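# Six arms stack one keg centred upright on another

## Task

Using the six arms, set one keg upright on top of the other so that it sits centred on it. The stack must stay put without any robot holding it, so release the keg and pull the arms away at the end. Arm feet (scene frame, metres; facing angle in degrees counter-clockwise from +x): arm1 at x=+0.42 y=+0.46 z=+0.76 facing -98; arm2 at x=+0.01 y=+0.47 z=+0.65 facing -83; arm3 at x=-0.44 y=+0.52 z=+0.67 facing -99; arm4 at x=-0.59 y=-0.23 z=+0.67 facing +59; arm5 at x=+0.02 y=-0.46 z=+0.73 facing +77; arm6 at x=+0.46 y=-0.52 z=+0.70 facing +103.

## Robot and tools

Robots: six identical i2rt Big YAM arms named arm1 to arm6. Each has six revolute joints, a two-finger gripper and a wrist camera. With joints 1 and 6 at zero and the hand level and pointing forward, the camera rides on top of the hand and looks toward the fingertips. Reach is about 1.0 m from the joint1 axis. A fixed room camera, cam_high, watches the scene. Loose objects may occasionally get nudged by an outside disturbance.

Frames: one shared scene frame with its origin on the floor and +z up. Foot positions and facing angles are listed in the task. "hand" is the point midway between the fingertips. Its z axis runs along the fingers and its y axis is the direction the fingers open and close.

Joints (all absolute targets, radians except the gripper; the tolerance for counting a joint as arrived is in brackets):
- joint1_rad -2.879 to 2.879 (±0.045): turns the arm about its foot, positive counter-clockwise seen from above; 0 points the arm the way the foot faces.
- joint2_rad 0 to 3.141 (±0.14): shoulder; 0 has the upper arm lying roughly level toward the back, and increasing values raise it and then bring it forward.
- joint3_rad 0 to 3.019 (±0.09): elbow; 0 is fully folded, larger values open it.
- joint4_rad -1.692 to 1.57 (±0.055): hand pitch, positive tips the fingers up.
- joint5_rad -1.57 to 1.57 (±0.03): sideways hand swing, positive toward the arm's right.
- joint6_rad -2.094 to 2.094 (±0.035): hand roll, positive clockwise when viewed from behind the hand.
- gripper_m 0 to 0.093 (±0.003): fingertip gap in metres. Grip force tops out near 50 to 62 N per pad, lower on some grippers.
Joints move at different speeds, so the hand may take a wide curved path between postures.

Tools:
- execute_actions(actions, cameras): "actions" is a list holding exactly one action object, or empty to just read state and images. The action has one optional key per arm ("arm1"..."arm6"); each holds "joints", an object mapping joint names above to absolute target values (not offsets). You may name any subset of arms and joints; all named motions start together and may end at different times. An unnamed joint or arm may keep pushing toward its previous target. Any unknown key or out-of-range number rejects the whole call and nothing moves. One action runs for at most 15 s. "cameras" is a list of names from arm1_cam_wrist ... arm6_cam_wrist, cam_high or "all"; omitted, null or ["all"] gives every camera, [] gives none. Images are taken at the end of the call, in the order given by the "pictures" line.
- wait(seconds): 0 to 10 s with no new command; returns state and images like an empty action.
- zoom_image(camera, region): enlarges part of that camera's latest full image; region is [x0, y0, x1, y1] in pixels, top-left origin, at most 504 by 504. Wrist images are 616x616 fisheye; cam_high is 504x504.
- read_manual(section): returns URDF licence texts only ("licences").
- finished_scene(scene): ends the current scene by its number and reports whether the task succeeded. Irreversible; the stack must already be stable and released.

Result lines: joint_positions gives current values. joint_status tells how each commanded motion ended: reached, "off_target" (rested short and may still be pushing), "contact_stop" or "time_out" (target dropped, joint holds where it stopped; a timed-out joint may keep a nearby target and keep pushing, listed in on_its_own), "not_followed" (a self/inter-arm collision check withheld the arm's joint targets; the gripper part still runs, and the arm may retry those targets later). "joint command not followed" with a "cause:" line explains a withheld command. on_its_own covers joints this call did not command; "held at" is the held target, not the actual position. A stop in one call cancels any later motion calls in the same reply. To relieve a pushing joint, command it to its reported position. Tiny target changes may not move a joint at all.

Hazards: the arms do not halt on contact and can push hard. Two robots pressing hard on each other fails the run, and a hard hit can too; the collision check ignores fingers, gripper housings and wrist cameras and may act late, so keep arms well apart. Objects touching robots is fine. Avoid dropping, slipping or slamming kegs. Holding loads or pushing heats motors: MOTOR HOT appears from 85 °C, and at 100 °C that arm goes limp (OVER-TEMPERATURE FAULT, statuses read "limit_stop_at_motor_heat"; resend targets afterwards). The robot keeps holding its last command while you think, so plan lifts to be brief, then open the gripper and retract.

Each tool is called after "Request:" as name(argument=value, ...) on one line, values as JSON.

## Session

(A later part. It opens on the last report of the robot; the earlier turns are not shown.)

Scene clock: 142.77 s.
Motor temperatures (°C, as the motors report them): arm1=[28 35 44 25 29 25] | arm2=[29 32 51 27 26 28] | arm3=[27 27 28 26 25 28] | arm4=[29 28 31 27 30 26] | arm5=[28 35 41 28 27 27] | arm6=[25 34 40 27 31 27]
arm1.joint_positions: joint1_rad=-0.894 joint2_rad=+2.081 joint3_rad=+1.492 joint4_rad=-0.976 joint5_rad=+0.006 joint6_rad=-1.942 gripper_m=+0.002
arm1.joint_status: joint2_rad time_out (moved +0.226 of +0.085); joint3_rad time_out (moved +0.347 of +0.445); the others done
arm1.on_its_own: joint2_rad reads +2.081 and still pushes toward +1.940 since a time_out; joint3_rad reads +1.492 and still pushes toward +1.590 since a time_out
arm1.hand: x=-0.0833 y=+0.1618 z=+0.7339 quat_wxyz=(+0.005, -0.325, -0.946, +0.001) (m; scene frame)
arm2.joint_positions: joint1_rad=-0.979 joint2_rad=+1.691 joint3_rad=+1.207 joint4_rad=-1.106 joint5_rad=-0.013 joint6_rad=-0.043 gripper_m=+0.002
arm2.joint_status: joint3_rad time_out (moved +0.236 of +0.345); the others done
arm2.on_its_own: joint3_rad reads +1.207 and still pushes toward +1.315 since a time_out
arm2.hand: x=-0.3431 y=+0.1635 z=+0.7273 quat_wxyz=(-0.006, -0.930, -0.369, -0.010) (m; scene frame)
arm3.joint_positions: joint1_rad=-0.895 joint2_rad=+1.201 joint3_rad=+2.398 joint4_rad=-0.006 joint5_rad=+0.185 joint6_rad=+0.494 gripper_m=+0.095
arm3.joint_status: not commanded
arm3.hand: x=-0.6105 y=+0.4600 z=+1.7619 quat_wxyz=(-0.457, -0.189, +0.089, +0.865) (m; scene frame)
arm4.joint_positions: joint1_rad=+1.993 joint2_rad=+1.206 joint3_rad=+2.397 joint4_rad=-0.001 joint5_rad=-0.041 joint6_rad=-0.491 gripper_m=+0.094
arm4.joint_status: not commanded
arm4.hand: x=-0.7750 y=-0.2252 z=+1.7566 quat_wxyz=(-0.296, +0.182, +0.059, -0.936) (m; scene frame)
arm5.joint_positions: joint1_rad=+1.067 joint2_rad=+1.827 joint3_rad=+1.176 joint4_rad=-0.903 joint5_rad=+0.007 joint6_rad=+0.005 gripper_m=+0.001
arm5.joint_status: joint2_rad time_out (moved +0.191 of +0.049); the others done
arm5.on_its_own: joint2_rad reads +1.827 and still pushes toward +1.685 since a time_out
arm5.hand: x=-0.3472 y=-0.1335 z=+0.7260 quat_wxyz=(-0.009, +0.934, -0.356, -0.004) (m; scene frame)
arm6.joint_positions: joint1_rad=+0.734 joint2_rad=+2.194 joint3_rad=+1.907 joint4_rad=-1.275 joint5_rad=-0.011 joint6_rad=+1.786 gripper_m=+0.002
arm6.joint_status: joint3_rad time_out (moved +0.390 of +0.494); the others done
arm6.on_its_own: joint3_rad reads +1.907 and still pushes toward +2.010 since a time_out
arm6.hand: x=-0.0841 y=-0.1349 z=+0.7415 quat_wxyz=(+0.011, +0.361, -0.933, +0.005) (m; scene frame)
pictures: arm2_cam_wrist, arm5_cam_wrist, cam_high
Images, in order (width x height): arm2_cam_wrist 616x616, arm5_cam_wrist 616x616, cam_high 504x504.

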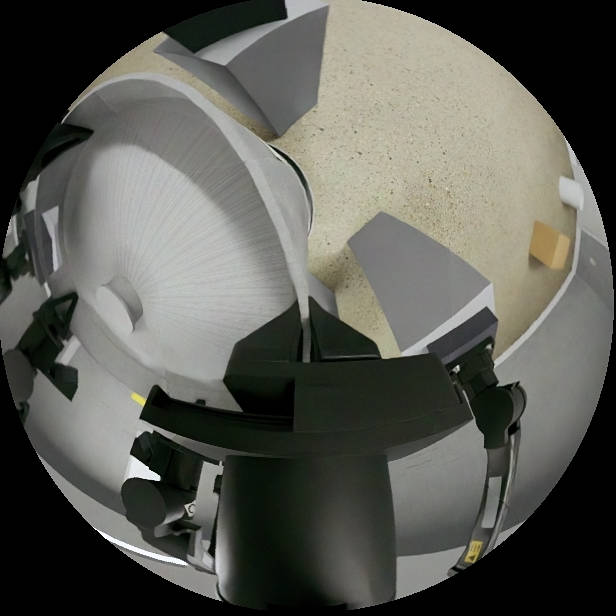

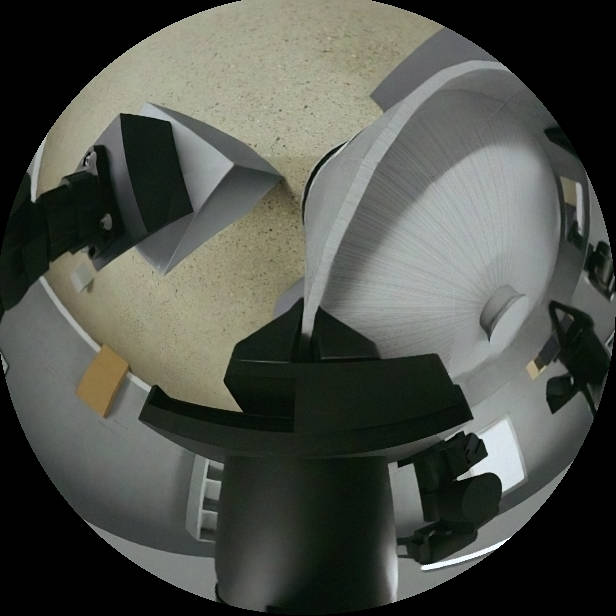

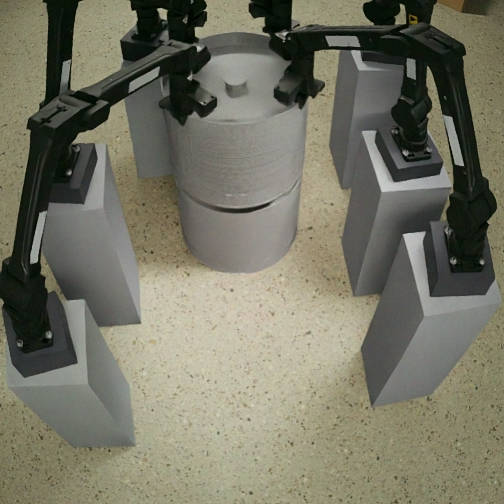

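Request:
execute_actions(actions=[{"arm1":{"joints":{"joint1_rad":-0.91,"joint2_rad":2.02,"joint4_rad":-0.9}},"arm2":{"joints":{"joint1_rad":-1.01,"joint2_rad":1.65,"joint4_rad":-1.02}},"arm5":{"joints":{"joint1_rad":1.11,"joint2_rad":1.77,"joint4_rad":-0.83}},"arm6":{"joints":{"joint1_rad":0.75,"joint2_rad":2.18,"joint4_rad":-1.19}}}], cameras=["cam_high","arm2_cam_wrist","arm5_cam_wrist"])

Request:
zoom_image(camera="cam_high", region=[160,150,320,250])

Request:
zoom_image(camera="arm2_cam_wrist", region=[230,110,350,270])

Request:
zoom_image(camera="arm5_cam_wrist", region=[270,110,390,270])

Scene clock: 152.27 s.
Motor temperatures (°C, as the motors report them): arm1=[28 37 46 25 28 25] | arm2=[29 33 53 26 26 28] | arm3=[27 27 28 26 25 28] | arm4=[29 28 31 27 30 26] | arm5=[28 36 43 28 27 27] | arm6=[25 36 42 27 31 27]
arm1.joint_positions: joint1_rad=-0.909 joint2_rad=+2.158 joint3_rad=+1.493 joint4_rad=-0.861 joint5_rad=+0.012 joint6_rad=-1.964 gripper_m=+0.002
arm1.joint_status: all done
arm1.on_its_own: joint3_rad reads +1.493 and still pushes toward +1.590 since a time_out
arm1.hand: x=-0.1010 y=+0.1628 z=+0.6909 quat_wxyz=(+0.020, -0.322, -0.947, +0.014) (m; scene frame)
arm2.joint_positions: joint1_rad=-0.995 joint2_rad=+1.778 joint3_rad=+1.207 joint4_rad=-1.026 joint5_rad=+0.002 joint6_rad=-0.064 gripper_m=+0.002
arm2.joint_status: all done
arm2.on_its_own: joint3_rad reads +1.207 and still pushes toward +1.315 since a time_out
arm2.hand: x=-0.3597 y=+0.1627 z=+0.6874 quat_wxyz=(+0.002, -0.929, -0.371, -0.011) (m; scene frame)
arm3.joint_positions: joint1_rad=-0.895 joint2_rad=+1.201 joint3_rad=+2.398 joint4_rad=-0.006 joint5_rad=+0.185 joint6_rad=+0.494 gripper_m=+0.095
arm3.joint_status: not commanded
arm3.hand: x=-0.6105 y=+0.4600 z=+1.7619 quat_wxyz=(-0.457, -0.189, +0.089, +0.865) (m; scene frame)
arm4.joint_positions: joint1_rad=+1.993 joint2_rad=+1.206 joint3_rad=+2.397 joint4_rad=-0.001 joint5_rad=-0.041 joint6_rad=-0.491 gripper_m=+0.094
arm4.joint_status: not commanded
arm4.hand: x=-0.7750 y=-0.2252 z=+1.7566 quat_wxyz=(-0.296, +0.182, +0.059, -0.936) (m; scene frame)
arm5.joint_positions: joint1_rad=+1.086 joint2_rad=+1.918 joint3_rad=+1.176 joint4_rad=-0.798 joint5_rad=+0.004 joint6_rad=+0.011 gripper_m=+0.001
arm5.joint_status: joint2_rad off_target (ended at +1.918, target +1.770); the others done
arm5.on_its_own: joint2_rad reads +1.918 and still pushes toward +1.770 since a time_out
arm5.hand: x=-0.3630 y=-0.1330 z=+0.6829 quat_wxyz=(-0.009, +0.937, -0.350, -0.011) (m; scene frame)
arm6.joint_positions: joint1_rad=+0.744 joint2_rad=+2.267 joint3_rad=+1.907 joint4_rad=-1.179 joint5_rad=-0.010 joint6_rad=+1.787 gripper_m=+0.002
arm6.joint_status: all done
arm6.on_its_own: joint3_rad reads +1.907 and still pushes toward +2.010 since a time_out
arm6.hand: x=-0.1009 y=-0.1319 z=+0.6947 quat_wxyz=(+0.017, +0.365, -0.931, -0.005) (m; scene frame)
pictures: arm2_cam_wrist, arm5_cam_wrist, cam_high
Images, in order (width x height): arm2_cam_wrist 616x616, arm5_cam_wrist 616x616, cam_high 504x504.

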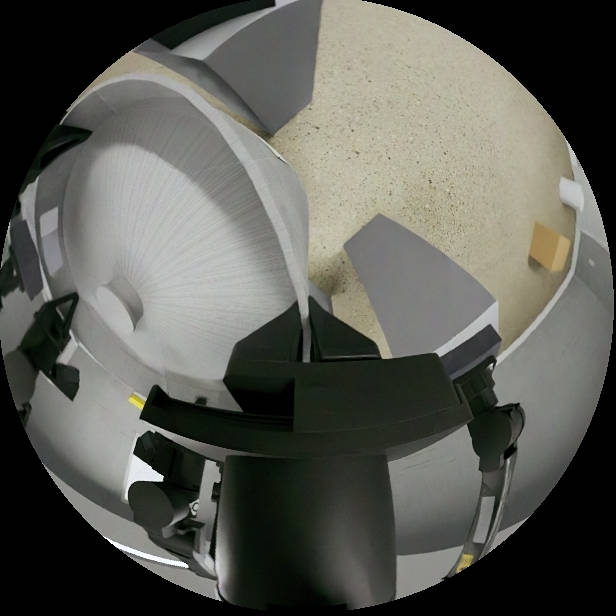

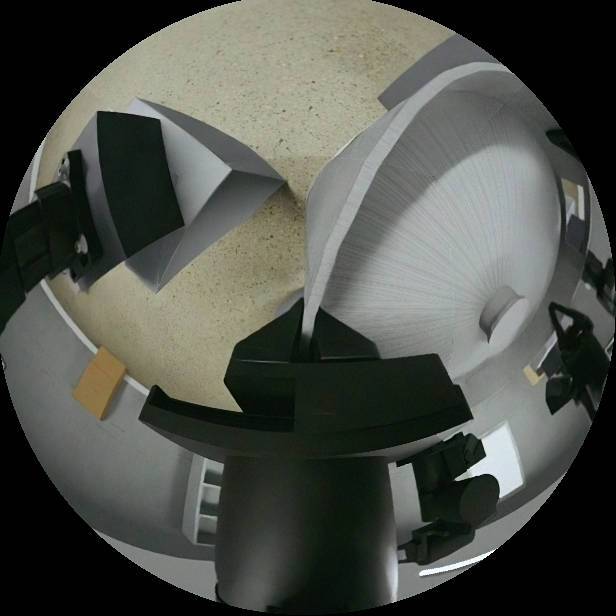

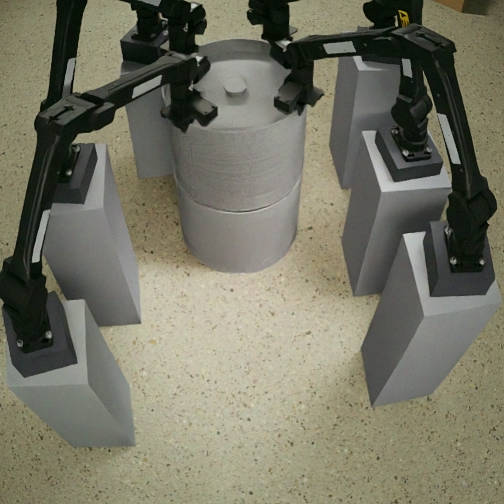

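Region (160, 150, 320, 250) of cam_high's 504x504 image, scaled by 3.150, with more detail than that image has; it fills the top 315 rows of this view, and the rest is white.

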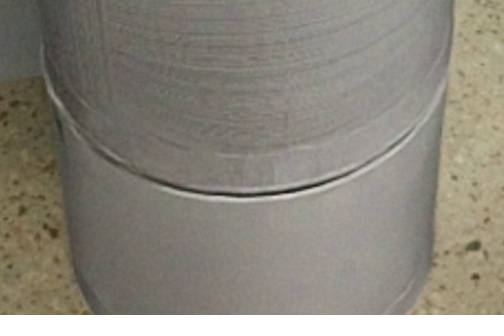

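Region (230, 110, 350, 270) of arm2_cam_wrist's 616x616 image, scaled by 3.150, with more detail than that image has; it fills the left 378 columns of this view, and the rest is white.

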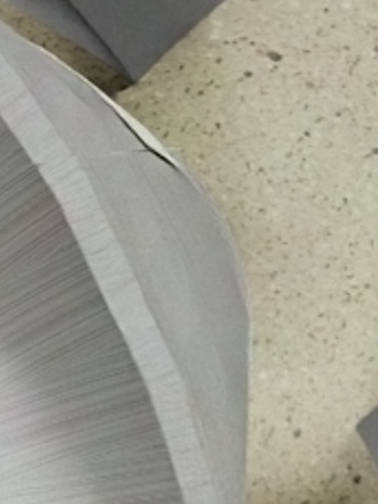

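Region (270, 110, 390, 270) of arm5_cam_wrist's 616x616 image, scaled by 3.150, with more detail than that image has; it fills the left 378 columns of this view, and the rest is white.

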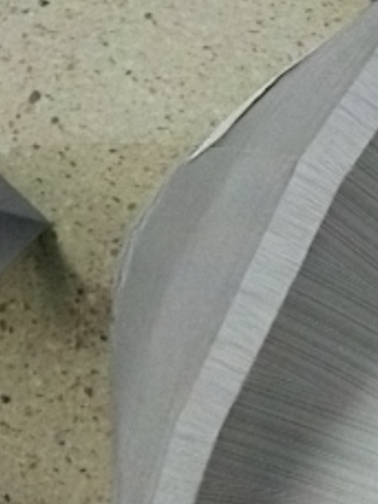

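Well aligned. Lower.

Request:
execute_actions(actions=[{"arm1":{"joints":{"joint2_rad":2.085,"joint4_rad":-0.86}},"arm2":{"joints":{"joint2_rad":1.715,"joint4_rad":-0.99}},"arm5":{"joints":{"joint2_rad":1.83,"joint4_rad":-0.79}},"arm6":{"joints":{"joint2_rad":2.24,"joint4_rad":-1.15}}}], cameras=["cam_high","arm2_cam_wrist","arm5_cam_wrist"])

Request:
zoom_image(camera="cam_high", region=[160,150,320,250])

Request:
zoom_image(camera="arm2_cam_wrist", region=[230,110,350,270])

Scene clock: 156.47 s.
Motor temperatures (°C, as the motors report them): arm1=[28 38 47 25 28 25] | arm2=[29 34 54 26 26 28] | arm3=[27 27 28 26 25 28] | arm4=[29 28 31 27 30 26] | arm5=[28 37 43 28 27 27] | arm6=[25 36 43 27 31 27]
arm1.joint_positions: joint1_rad=-0.918 joint2_rad=+2.175 joint3_rad=+1.498 joint4_rad=-0.846 joint5_rad=+0.008 joint6_rad=-1.975 gripper_m=+0.002
arm1.joint_status: all done
arm1.on_its_own: joint3_rad reads +1.498 and still pushes toward +1.590 since a time_out
arm1.hand: x=-0.1053 y=+0.1653 z=+0.6826 quat_wxyz=(+0.019, -0.320, -0.947, +0.016) (m; scene frame)
arm2.joint_positions: joint1_rad=-1.004 joint2_rad=+1.797 joint3_rad=+1.207 joint4_rad=-1.010 joint5_rad=+0.000 joint6_rad=-0.075 gripper_m=+0.002
arm2.joint_status: all done
arm2.on_its_own: joint3_rad reads +1.207 and still pushes toward +1.315 since a time_out
arm2.hand: x=-0.3638 y=+0.1644 z=+0.6783 quat_wxyz=(+0.001, -0.928, -0.372, -0.013) (m; scene frame)
arm3.joint_positions: joint1_rad=-0.895 joint2_rad=+1.201 joint3_rad=+2.398 joint4_rad=-0.006 joint5_rad=+0.185 joint6_rad=+0.494 gripper_m=+0.095
arm3.joint_status: not commanded
arm3.hand: x=-0.6105 y=+0.4600 z=+1.7619 quat_wxyz=(-0.457, -0.189, +0.089, +0.865) (m; scene frame)
arm4.joint_positions: joint1_rad=+1.993 joint2_rad=+1.206 joint3_rad=+2.397 joint4_rad=-0.001 joint5_rad=-0.041 joint6_rad=-0.491 gripper_m=+0.094
arm4.joint_status: not commanded
arm4.hand: x=-0.7750 y=-0.2252 z=+1.7566 quat_wxyz=(-0.296, +0.182, +0.059, -0.936) (m; scene frame)
arm5.joint_positions: joint1_rad=+1.088 joint2_rad=+1.932 joint3_rad=+1.176 joint4_rad=-0.776 joint5_rad=+0.003 joint6_rad=+0.012 gripper_m=+0.001
arm5.joint_status: all done
arm5.hand: x=-0.3658 y=-0.1320 z=+0.6765 quat_wxyz=(-0.010, +0.937, -0.349, -0.015) (m; scene frame)
arm6.joint_positions: joint1_rad=+0.744 joint2_rad=+2.277 joint3_rad=+1.909 joint4_rad=-1.161 joint5_rad=-0.007 joint6_rad=+1.782 gripper_m=+0.002
arm6.joint_status: all done
arm6.on_its_own: joint3_rad reads +1.909 and still pushes toward +2.010 since a time_out
arm6.hand: x=-0.1041 y=-0.1297 z=+0.6888 quat_wxyz=(+0.019, +0.368, -0.930, -0.010) (m; scene frame)
pictures: arm2_cam_wrist, arm5_cam_wrist, cam_high
Images, in order (width x height): arm2_cam_wrist 616x616, arm5_cam_wrist 616x616, cam_high 504x504.

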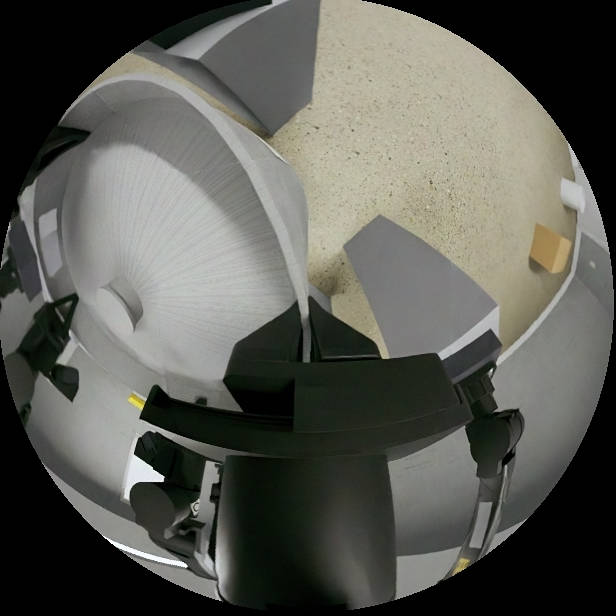

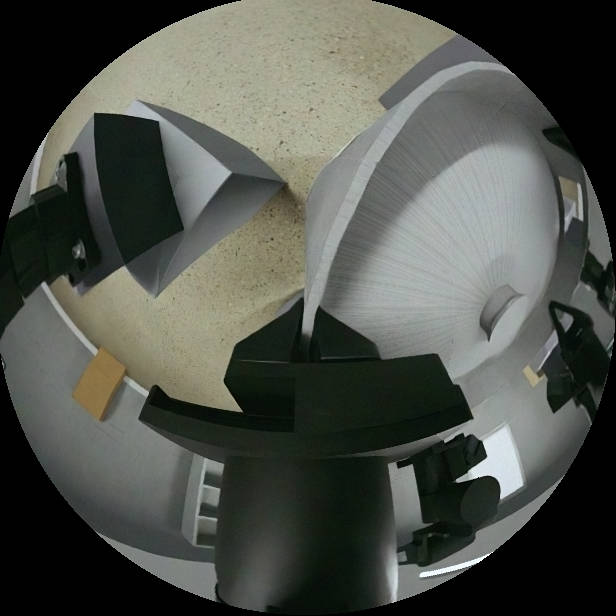

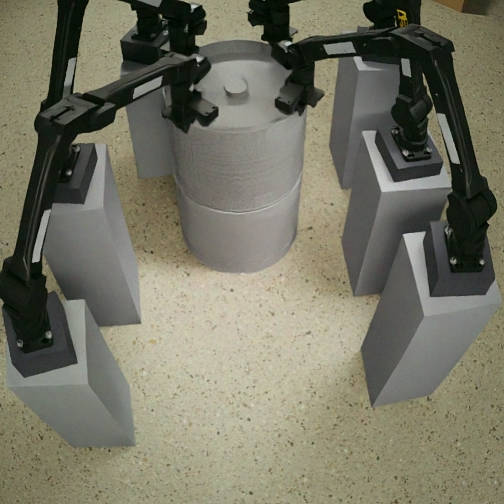

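Region (160, 150, 320, 250) of cam_high's 504x504 image, scaled by 3.150, with more detail than that image has; it fills the top 315 rows of this view, and the rest is white.

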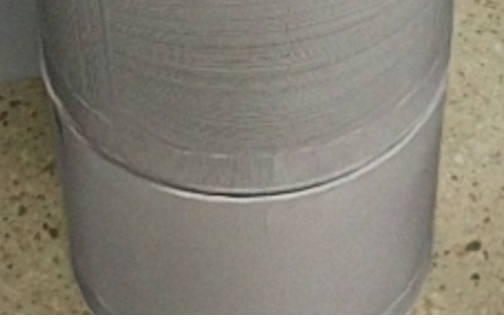

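Region (230, 110, 350, 270) of arm2_cam_wrist's 616x616 image, scaled by 3.150, with more detail than that image has; it fills the left 378 columns of this view, and the rest is white.

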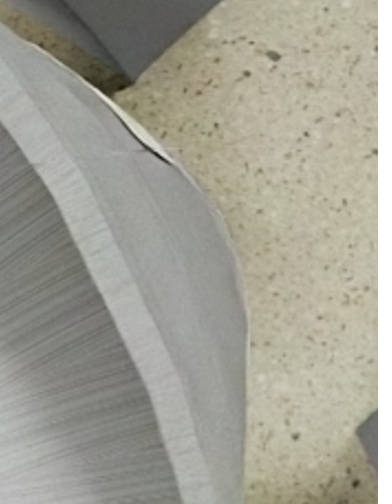

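Seems seated. Ease, then release.

Request:
execute_actions(actions=[{"arm1":{"joints":{"joint2_rad":2.175,"joint3_rad":1.5,"joint4_rad":-0.846,"joint6_rad":-1.975}},"arm2":{"joints":{"joint2_rad":1.797,"joint3_rad":1.21,"joint4_rad":-1.01,"joint6_rad":-0.075}},"arm5":{"joints":{"joint1_rad":1.09,"joint2_rad":1.932,"joint3_rad":1.18,"joint4_rad":-0.776}},"arm6":{"joints":{"joint2_rad":2.277,"joint3_rad":1.91,"joint4_rad":-1.161}}}], cameras=[])

Request:
execute_actions(actions=[{"arm1":{"joints":{"gripper_m":0.04}},"arm2":{"joints":{"gripper_m":0.04}},"arm5":{"joints":{"gripper_m":0.04}},"arm6":{"joints":{"gripper_m":0.04}}}], cameras=[])

Request:
execute_actions(actions=[{"arm1":{"joints":{"joint2_rad":2.0,"joint4_rad":-1.0}},"arm2":{"joints":{"joint2_rad":1.6,"joint4_rad":-1.16}},"arm5":{"joints":{"joint2_rad":1.74,"joint4_rad":-0.94}},"arm6":{"joints":{"joint2_rad":2.11,"joint4_rad":-1.31}}}], cameras=["cam_high"])

Scene clock: 163.73 s.
Motor temperatures (°C, as the motors report them): arm1=[28 38 47 25 28 25] | arm2=[29 34 54 26 26 28] | arm3=[27 27 28 26 25 28] | arm4=[29 28 31 27 30 26] | arm5=[28 37 43 28 27 27] | arm6=[25 36 43 27 31 27]
arm1.joint_positions: joint1_rad=-0.923 joint2_rad=+2.183 joint3_rad=+1.498 joint4_rad=-0.841 joint5_rad=+0.006 joint6_rad=-1.987 gripper_m=+0.002
arm1.joint_status: all done
arm1.hand: x=-0.1062 y=+0.1678 z=+0.6785 quat_wxyz=(+0.018, -0.317, -0.948, +0.015) (m; scene frame)
arm2.joint_positions: joint1_rad=-1.010 joint2_rad=+1.809 joint3_rad=+1.206 joint4_rad=-1.010 joint5_rad=-0.002 joint6_rad=-0.086 gripper_m=+0.002
arm2.joint_status: all done
arm2.hand: x=-0.3643 y=+0.1672 z=+0.6728 quat_wxyz=(+0.002, -0.927, -0.374, -0.019) (m; scene frame)
arm3.joint_positions: joint1_rad=-0.895 joint2_rad=+1.201 joint3_rad=+2.398 joint4_rad=-0.006 joint5_rad=+0.185 joint6_rad=+0.494 gripper_m=+0.095
arm3.joint_status: not commanded
arm3.hand: x=-0.6105 y=+0.4600 z=+1.7619 quat_wxyz=(-0.457, -0.189, +0.089, +0.865) (m; scene frame)
arm4.joint_positions: joint1_rad=+1.993 joint2_rad=+1.206 joint3_rad=+2.397 joint4_rad=-0.001 joint5_rad=-0.041 joint6_rad=-0.491 gripper_m=+0.094
arm4.joint_status: not commanded
arm4.hand: x=-0.7750 y=-0.2252 z=+1.7566 quat_wxyz=(-0.296, +0.182, +0.059, -0.936) (m; scene frame)
arm5.joint_positions: joint1_rad=+1.086 joint2_rad=+1.941 joint3_rad=+1.176 joint4_rad=-0.770 joint5_rad=-0.001 joint6_rad=+0.010 gripper_m=+0.001
arm5.joint_status: all done
arm5.hand: x=-0.3656 y=-0.1317 z=+0.6723 quat_wxyz=(-0.008, +0.937, -0.349, -0.015) (m; scene frame)
arm6.joint_positions: joint1_rad=+0.744 joint2_rad=+2.280 joint3_rad=+1.909 joint4_rad=-1.154 joint5_rad=-0.006 joint6_rad=+1.782 gripper_m=+0.002
arm6.joint_status: all done
arm6.hand: x=-0.1048 y=-0.1284 z=+0.6870 quat_wxyz=(+0.019, +0.367, -0.930, -0.012) (m; scene frame)
pictures: none
No camera images: the call's "cameras" was empty. Leave "cameras" out to get every camera's image.

Scene clock: 164.43 s.
Motor temperatures (°C, as the motors report them): arm1=[28 38 46 25 28 25] | arm2=[29 34 53 26 26 28] | arm3=[27 27 28 26 25 28] | arm4=[29 28 31 27 30 26] | arm5=[28 37 43 28 27 27] | arm6=[25 36 43 27 31 27]
arm1.joint_positions: joint1_rad=-0.918 joint2_rad=+2.182 joint3_rad=+1.496 joint4_rad=-0.841 joint5_rad=+0.004 joint6_rad=-1.982 gripper_m=+0.040
arm1.joint_status: all done
arm1.hand: x=-0.1041 y=+0.1652 z=+0.6784 quat_wxyz=(+0.017, -0.317, -0.948, +0.016) (m; scene frame)
arm2.joint_positions: joint1_rad=-1.010 joint2_rad=+1.808 joint3_rad=+1.206 joint4_rad=-1.010 joint5_rad=+0.002 joint6_rad=-0.086 gripper_m=+0.040
arm2.joint_status: all done
arm2.hand: x=-0.3647 y=+0.1677 z=+0.6730 quat_wxyz=(+0.004, -0.927, -0.374, -0.018) (m; scene frame)
arm3.joint_positions: joint1_rad=-0.895 joint2_rad=+1.201 joint3_rad=+2.398 joint4_rad=-0.006 joint5_rad=+0.185 joint6_rad=+0.494 gripper_m=+0.095
arm3.joint_status: not commanded
arm3.hand: x=-0.6105 y=+0.4600 z=+1.7619 quat_wxyz=(-0.457, -0.189, +0.089, +0.865) (m; scene frame)
arm4.joint_positions: joint1_rad=+1.993 joint2_rad=+1.206 joint3_rad=+2.397 joint4_rad=-0.001 joint5_rad=-0.041 joint6_rad=-0.491 gripper_m=+0.094
arm4.joint_status: not commanded
arm4.hand: x=-0.7750 y=-0.2252 z=+1.7566 quat_wxyz=(-0.296, +0.182, +0.059, -0.936) (m; scene frame)
arm5.joint_positions: joint1_rad=+1.086 joint2_rad=+1.938 joint3_rad=+1.176 joint4_rad=-0.770 joint5_rad=-0.001 joint6_rad=+0.010 gripper_m=+0.040
arm5.joint_status: all done
arm5.hand: x=-0.3659 y=-0.1314 z=+0.6736 quat_wxyz=(-0.009, +0.937, -0.349, -0.016) (m; scene frame)
arm6.joint_positions: joint1_rad=+0.744 joint2_rad=+2.279 joint3_rad=+1.909 joint4_rad=-1.154 joint5_rad=-0.003 joint6_rad=+1.782 gripper_m=+0.040
arm6.joint_status: all done
arm6.hand: x=-0.1048 y=-0.1282 z=+0.6875 quat_wxyz=(+0.019, +0.368, -0.930, -0.013) (m; scene frame)
pictures: none
No camera images: the call's "cameras" was empty. Leave "cameras" out to get every camera's image.

Scene clock: 165.77 s.
Motor temperatures (°C, as the motors report them): arm1=[28 37 46 25 28 25] | arm2=[29 34 53 26 26 28] | arm3=[27 27 28 26 25 28] | arm4=[29 28 31 27 30 26] | arm5=[28 37 43 28 27 27] | arm6=[25 36 42 27 31 27]
arm1.joint_positions: joint1_rad=-0.918 joint2_rad=+1.978 joint3_rad=+1.490 joint4_rad=-0.981 joint5_rad=+0.004 joint6_rad=-1.982 gripper_m=+0.040
arm1.joint_status: all done
arm1.hand: x=-0.0998 y=+0.1676 z=+0.7919 quat_wxyz=(+0.036, -0.317, -0.947, +0.037) (m; scene frame)
arm2.joint_positions: joint1_rad=-1.010 joint2_rad=+1.583 joint3_rad=+1.206 joint4_rad=-1.148 joint5_rad=+0.002 joint6_rad=-0.086 gripper_m=+0.040
arm2.joint_status: all done
arm2.hand: x=-0.3486 y=+0.1814 z=+0.7744 quat_wxyz=(-0.009, -0.927, -0.374, +0.023) (m; scene frame)
arm3.joint_positions: joint1_rad=-0.895 joint2_rad=+1.201 joint3_rad=+2.398 joint4_rad=-0.006 joint5_rad=+0.185 joint6_rad=+0.494 gripper_m=+0.095
arm3.joint_status: not commanded
arm3.hand: x=-0.6105 y=+0.4600 z=+1.7619 quat_wxyz=(-0.457, -0.189, +0.089, +0.865) (m; scene frame)
arm4.joint_positions: joint1_rad=+1.993 joint2_rad=+1.206 joint3_rad=+2.397 joint4_rad=-0.001 joint5_rad=-0.041 joint6_rad=-0.491 gripper_m=+0.094
arm4.joint_status: not commanded
arm4.hand: x=-0.7750 y=-0.2252 z=+1.7566 quat_wxyz=(-0.296, +0.182, +0.059, -0.936) (m; scene frame)
arm5.joint_positions: joint1_rad=+1.086 joint2_rad=+1.714 joint3_rad=+1.176 joint4_rad=-0.931 joint5_rad=-0.001 joint6_rad=+0.010 gripper_m=+0.040
arm5.joint_status: all done
arm5.hand: x=-0.3583 y=-0.1388 z=+0.7787 quat_wxyz=(-0.019, +0.936, -0.349, -0.045) (m; scene frame)
arm6.joint_positions: joint1_rad=+0.744 joint2_rad=+2.098 joint3_rad=+1.900 joint4_rad=-1.298 joint5_rad=-0.001 joint6_rad=+1.782 gripper_m=+0.040
arm6.joint_status: all done
arm6.hand: x=-0.0849 y=-0.1397 z=+0.8007 quat_wxyz=(+0.026, +0.367, -0.929, -0.025) (m; scene frame)
pictures: cam_high
Images, in order (width x height): cam_high 504x504.

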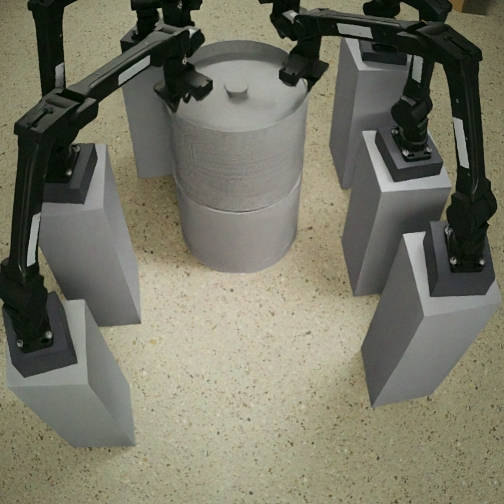

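Request:
execute_actions(actions=[{"arm1":{"joints":{"joint1_rad":-0.3,"joint2_rad":1.3,"joint3_rad":1.2}},"arm2":{"joints":{"joint2_rad":1.15,"joint4_rad":-1.4}},"arm5":{"joints":{"joint2_rad":1.25,"joint4_rad":-1.3}},"arm6":{"joints":{"joint1_rad":0.3,"joint2_rad":1.4,"joint3_rad":1.5}}}], cameras=["cam_high","arm2_cam_wrist","arm5_cam_wrist"])

Request:
zoom_image(camera="cam_high", region=[140,20,340,280])

Scene clock: 171.43 s.
Motor temperatures (°C, as the motors report them): arm1=[28 36 44 25 28 25] | arm2=[29 33 50 26 26 28] | arm3=[27 27 28 26 25 28] | arm4=[29 28 31 27 30 26] | arm5=[28 36 42 28 27 27] | arm6=[25 35 41 27 31 27]
arm1.joint_positions: joint1_rad=-0.291 joint2_rad=+1.279 joint3_rad=+1.200 joint4_rad=-0.985 joint5_rad=+0.000 joint6_rad=-1.981 gripper_m=+0.040
arm1.joint_status: all done
arm1.hand: x=+0.2207 y=+0.0261 z=+1.0313 quat_wxyz=(+0.103, -0.010, -0.968, +0.229) (m; scene frame)
arm2.joint_positions: joint1_rad=-1.010 joint2_rad=+1.142 joint3_rad=+1.206 joint4_rad=-1.389 joint5_rad=+0.002 joint6_rad=-0.086 gripper_m=+0.040
arm2.joint_status: all done
arm2.hand: x=-0.2759 y=+0.2415 z=+0.9411 quat_wxyz=(-0.038, -0.920, -0.371, +0.119) (m; scene frame)
arm3.joint_positions: joint1_rad=-0.895 joint2_rad=+1.201 joint3_rad=+2.398 joint4_rad=-0.006 joint5_rad=+0.185 joint6_rad=+0.494 gripper_m=+0.095
arm3.joint_status: not commanded
arm3.hand: x=-0.6105 y=+0.4600 z=+1.7619 quat_wxyz=(-0.457, -0.189, +0.089, +0.865) (m; scene frame)
arm4.joint_positions: joint1_rad=+1.993 joint2_rad=+1.206 joint3_rad=+2.397 joint4_rad=-0.001 joint5_rad=-0.041 joint6_rad=-0.491 gripper_m=+0.094
arm4.joint_status: not commanded
arm4.hand: x=-0.7750 y=-0.2252 z=+1.7566 quat_wxyz=(-0.296, +0.182, +0.059, -0.936) (m; scene frame)
arm5.joint_positions: joint1_rad=+1.086 joint2_rad=+1.231 joint3_rad=+1.174 joint4_rad=-1.291 joint5_rad=-0.001 joint6_rad=+0.010 gripper_m=+0.040
arm5.joint_status: all done
arm5.hand: x=-0.2825 y=-0.2046 z=+0.9725 quat_wxyz=(-0.040, +0.932, -0.347, -0.102) (m; scene frame)
arm6.joint_positions: joint1_rad=+0.305 joint2_rad=+1.402 joint3_rad=+1.497 joint4_rad=-1.299 joint5_rad=+0.001 joint6_rad=+1.782 gripper_m=+0.040
arm6.joint_status: all done
arm6.hand: x=+0.2142 y=-0.0880 z=+1.0177 quat_wxyz=(+0.068, +0.153, -0.972, -0.164) (m; scene frame)
pictures: arm2_cam_wrist, arm5_cam_wrist, cam_high
joint command not followed: on one or more control steps a check withheld the commanded joint targets of the arm1 arm, and it was not sent them on those steps.
cause: the commanded joint targets would bring a part of the robot too close to another arm (this arm's wrist (the part past joint 4) and the other arm's wrist (the part past joint 4)); next, command targets that bring no part of the robot closer to that arm.
Images, in order (width x height): arm2_cam_wrist 616x616, arm5_cam_wrist 616x616, cam_high 504x504.

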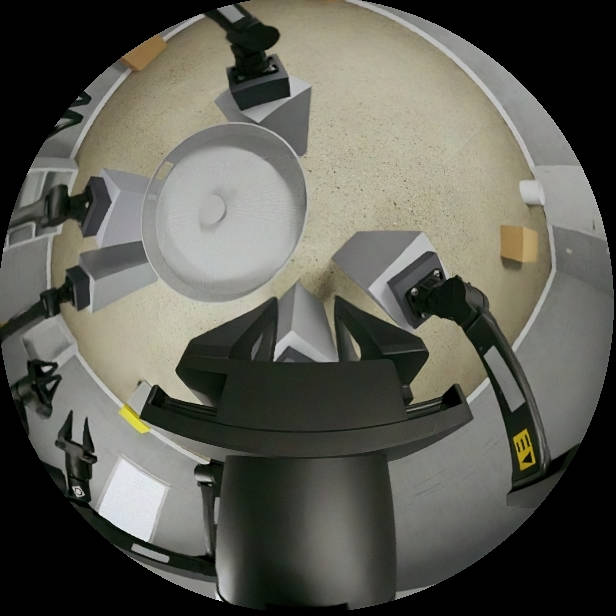

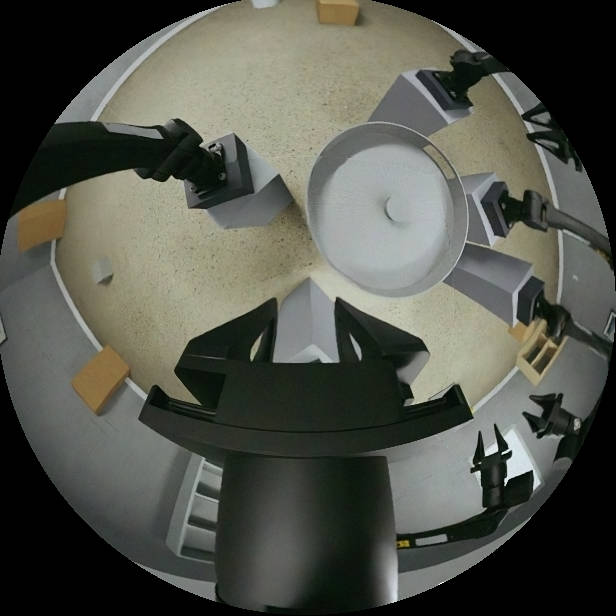

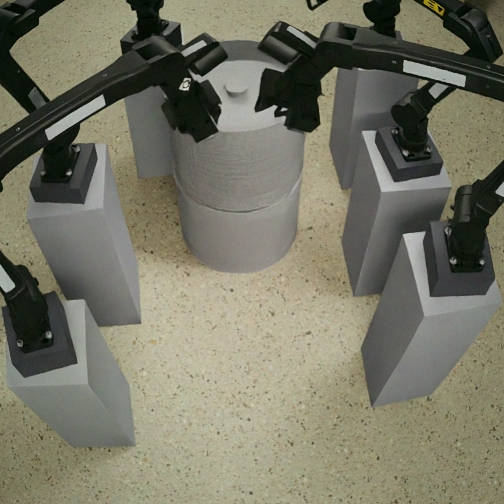

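Region (140, 20, 340, 280) of cam_high's 504x504 image, scaled by 1.938, with more detail than that image has; it fills the left 388 columns of this view, and the rest is white.

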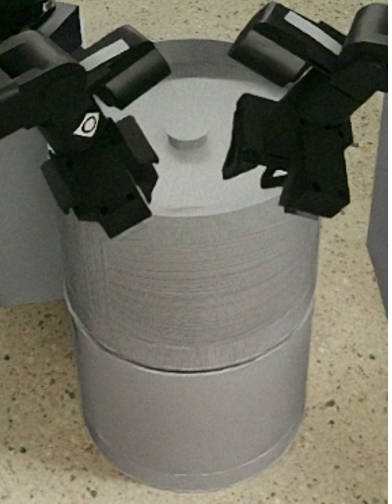

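Request:
finished_scene(scene=2)

The scene is finished: the task was done.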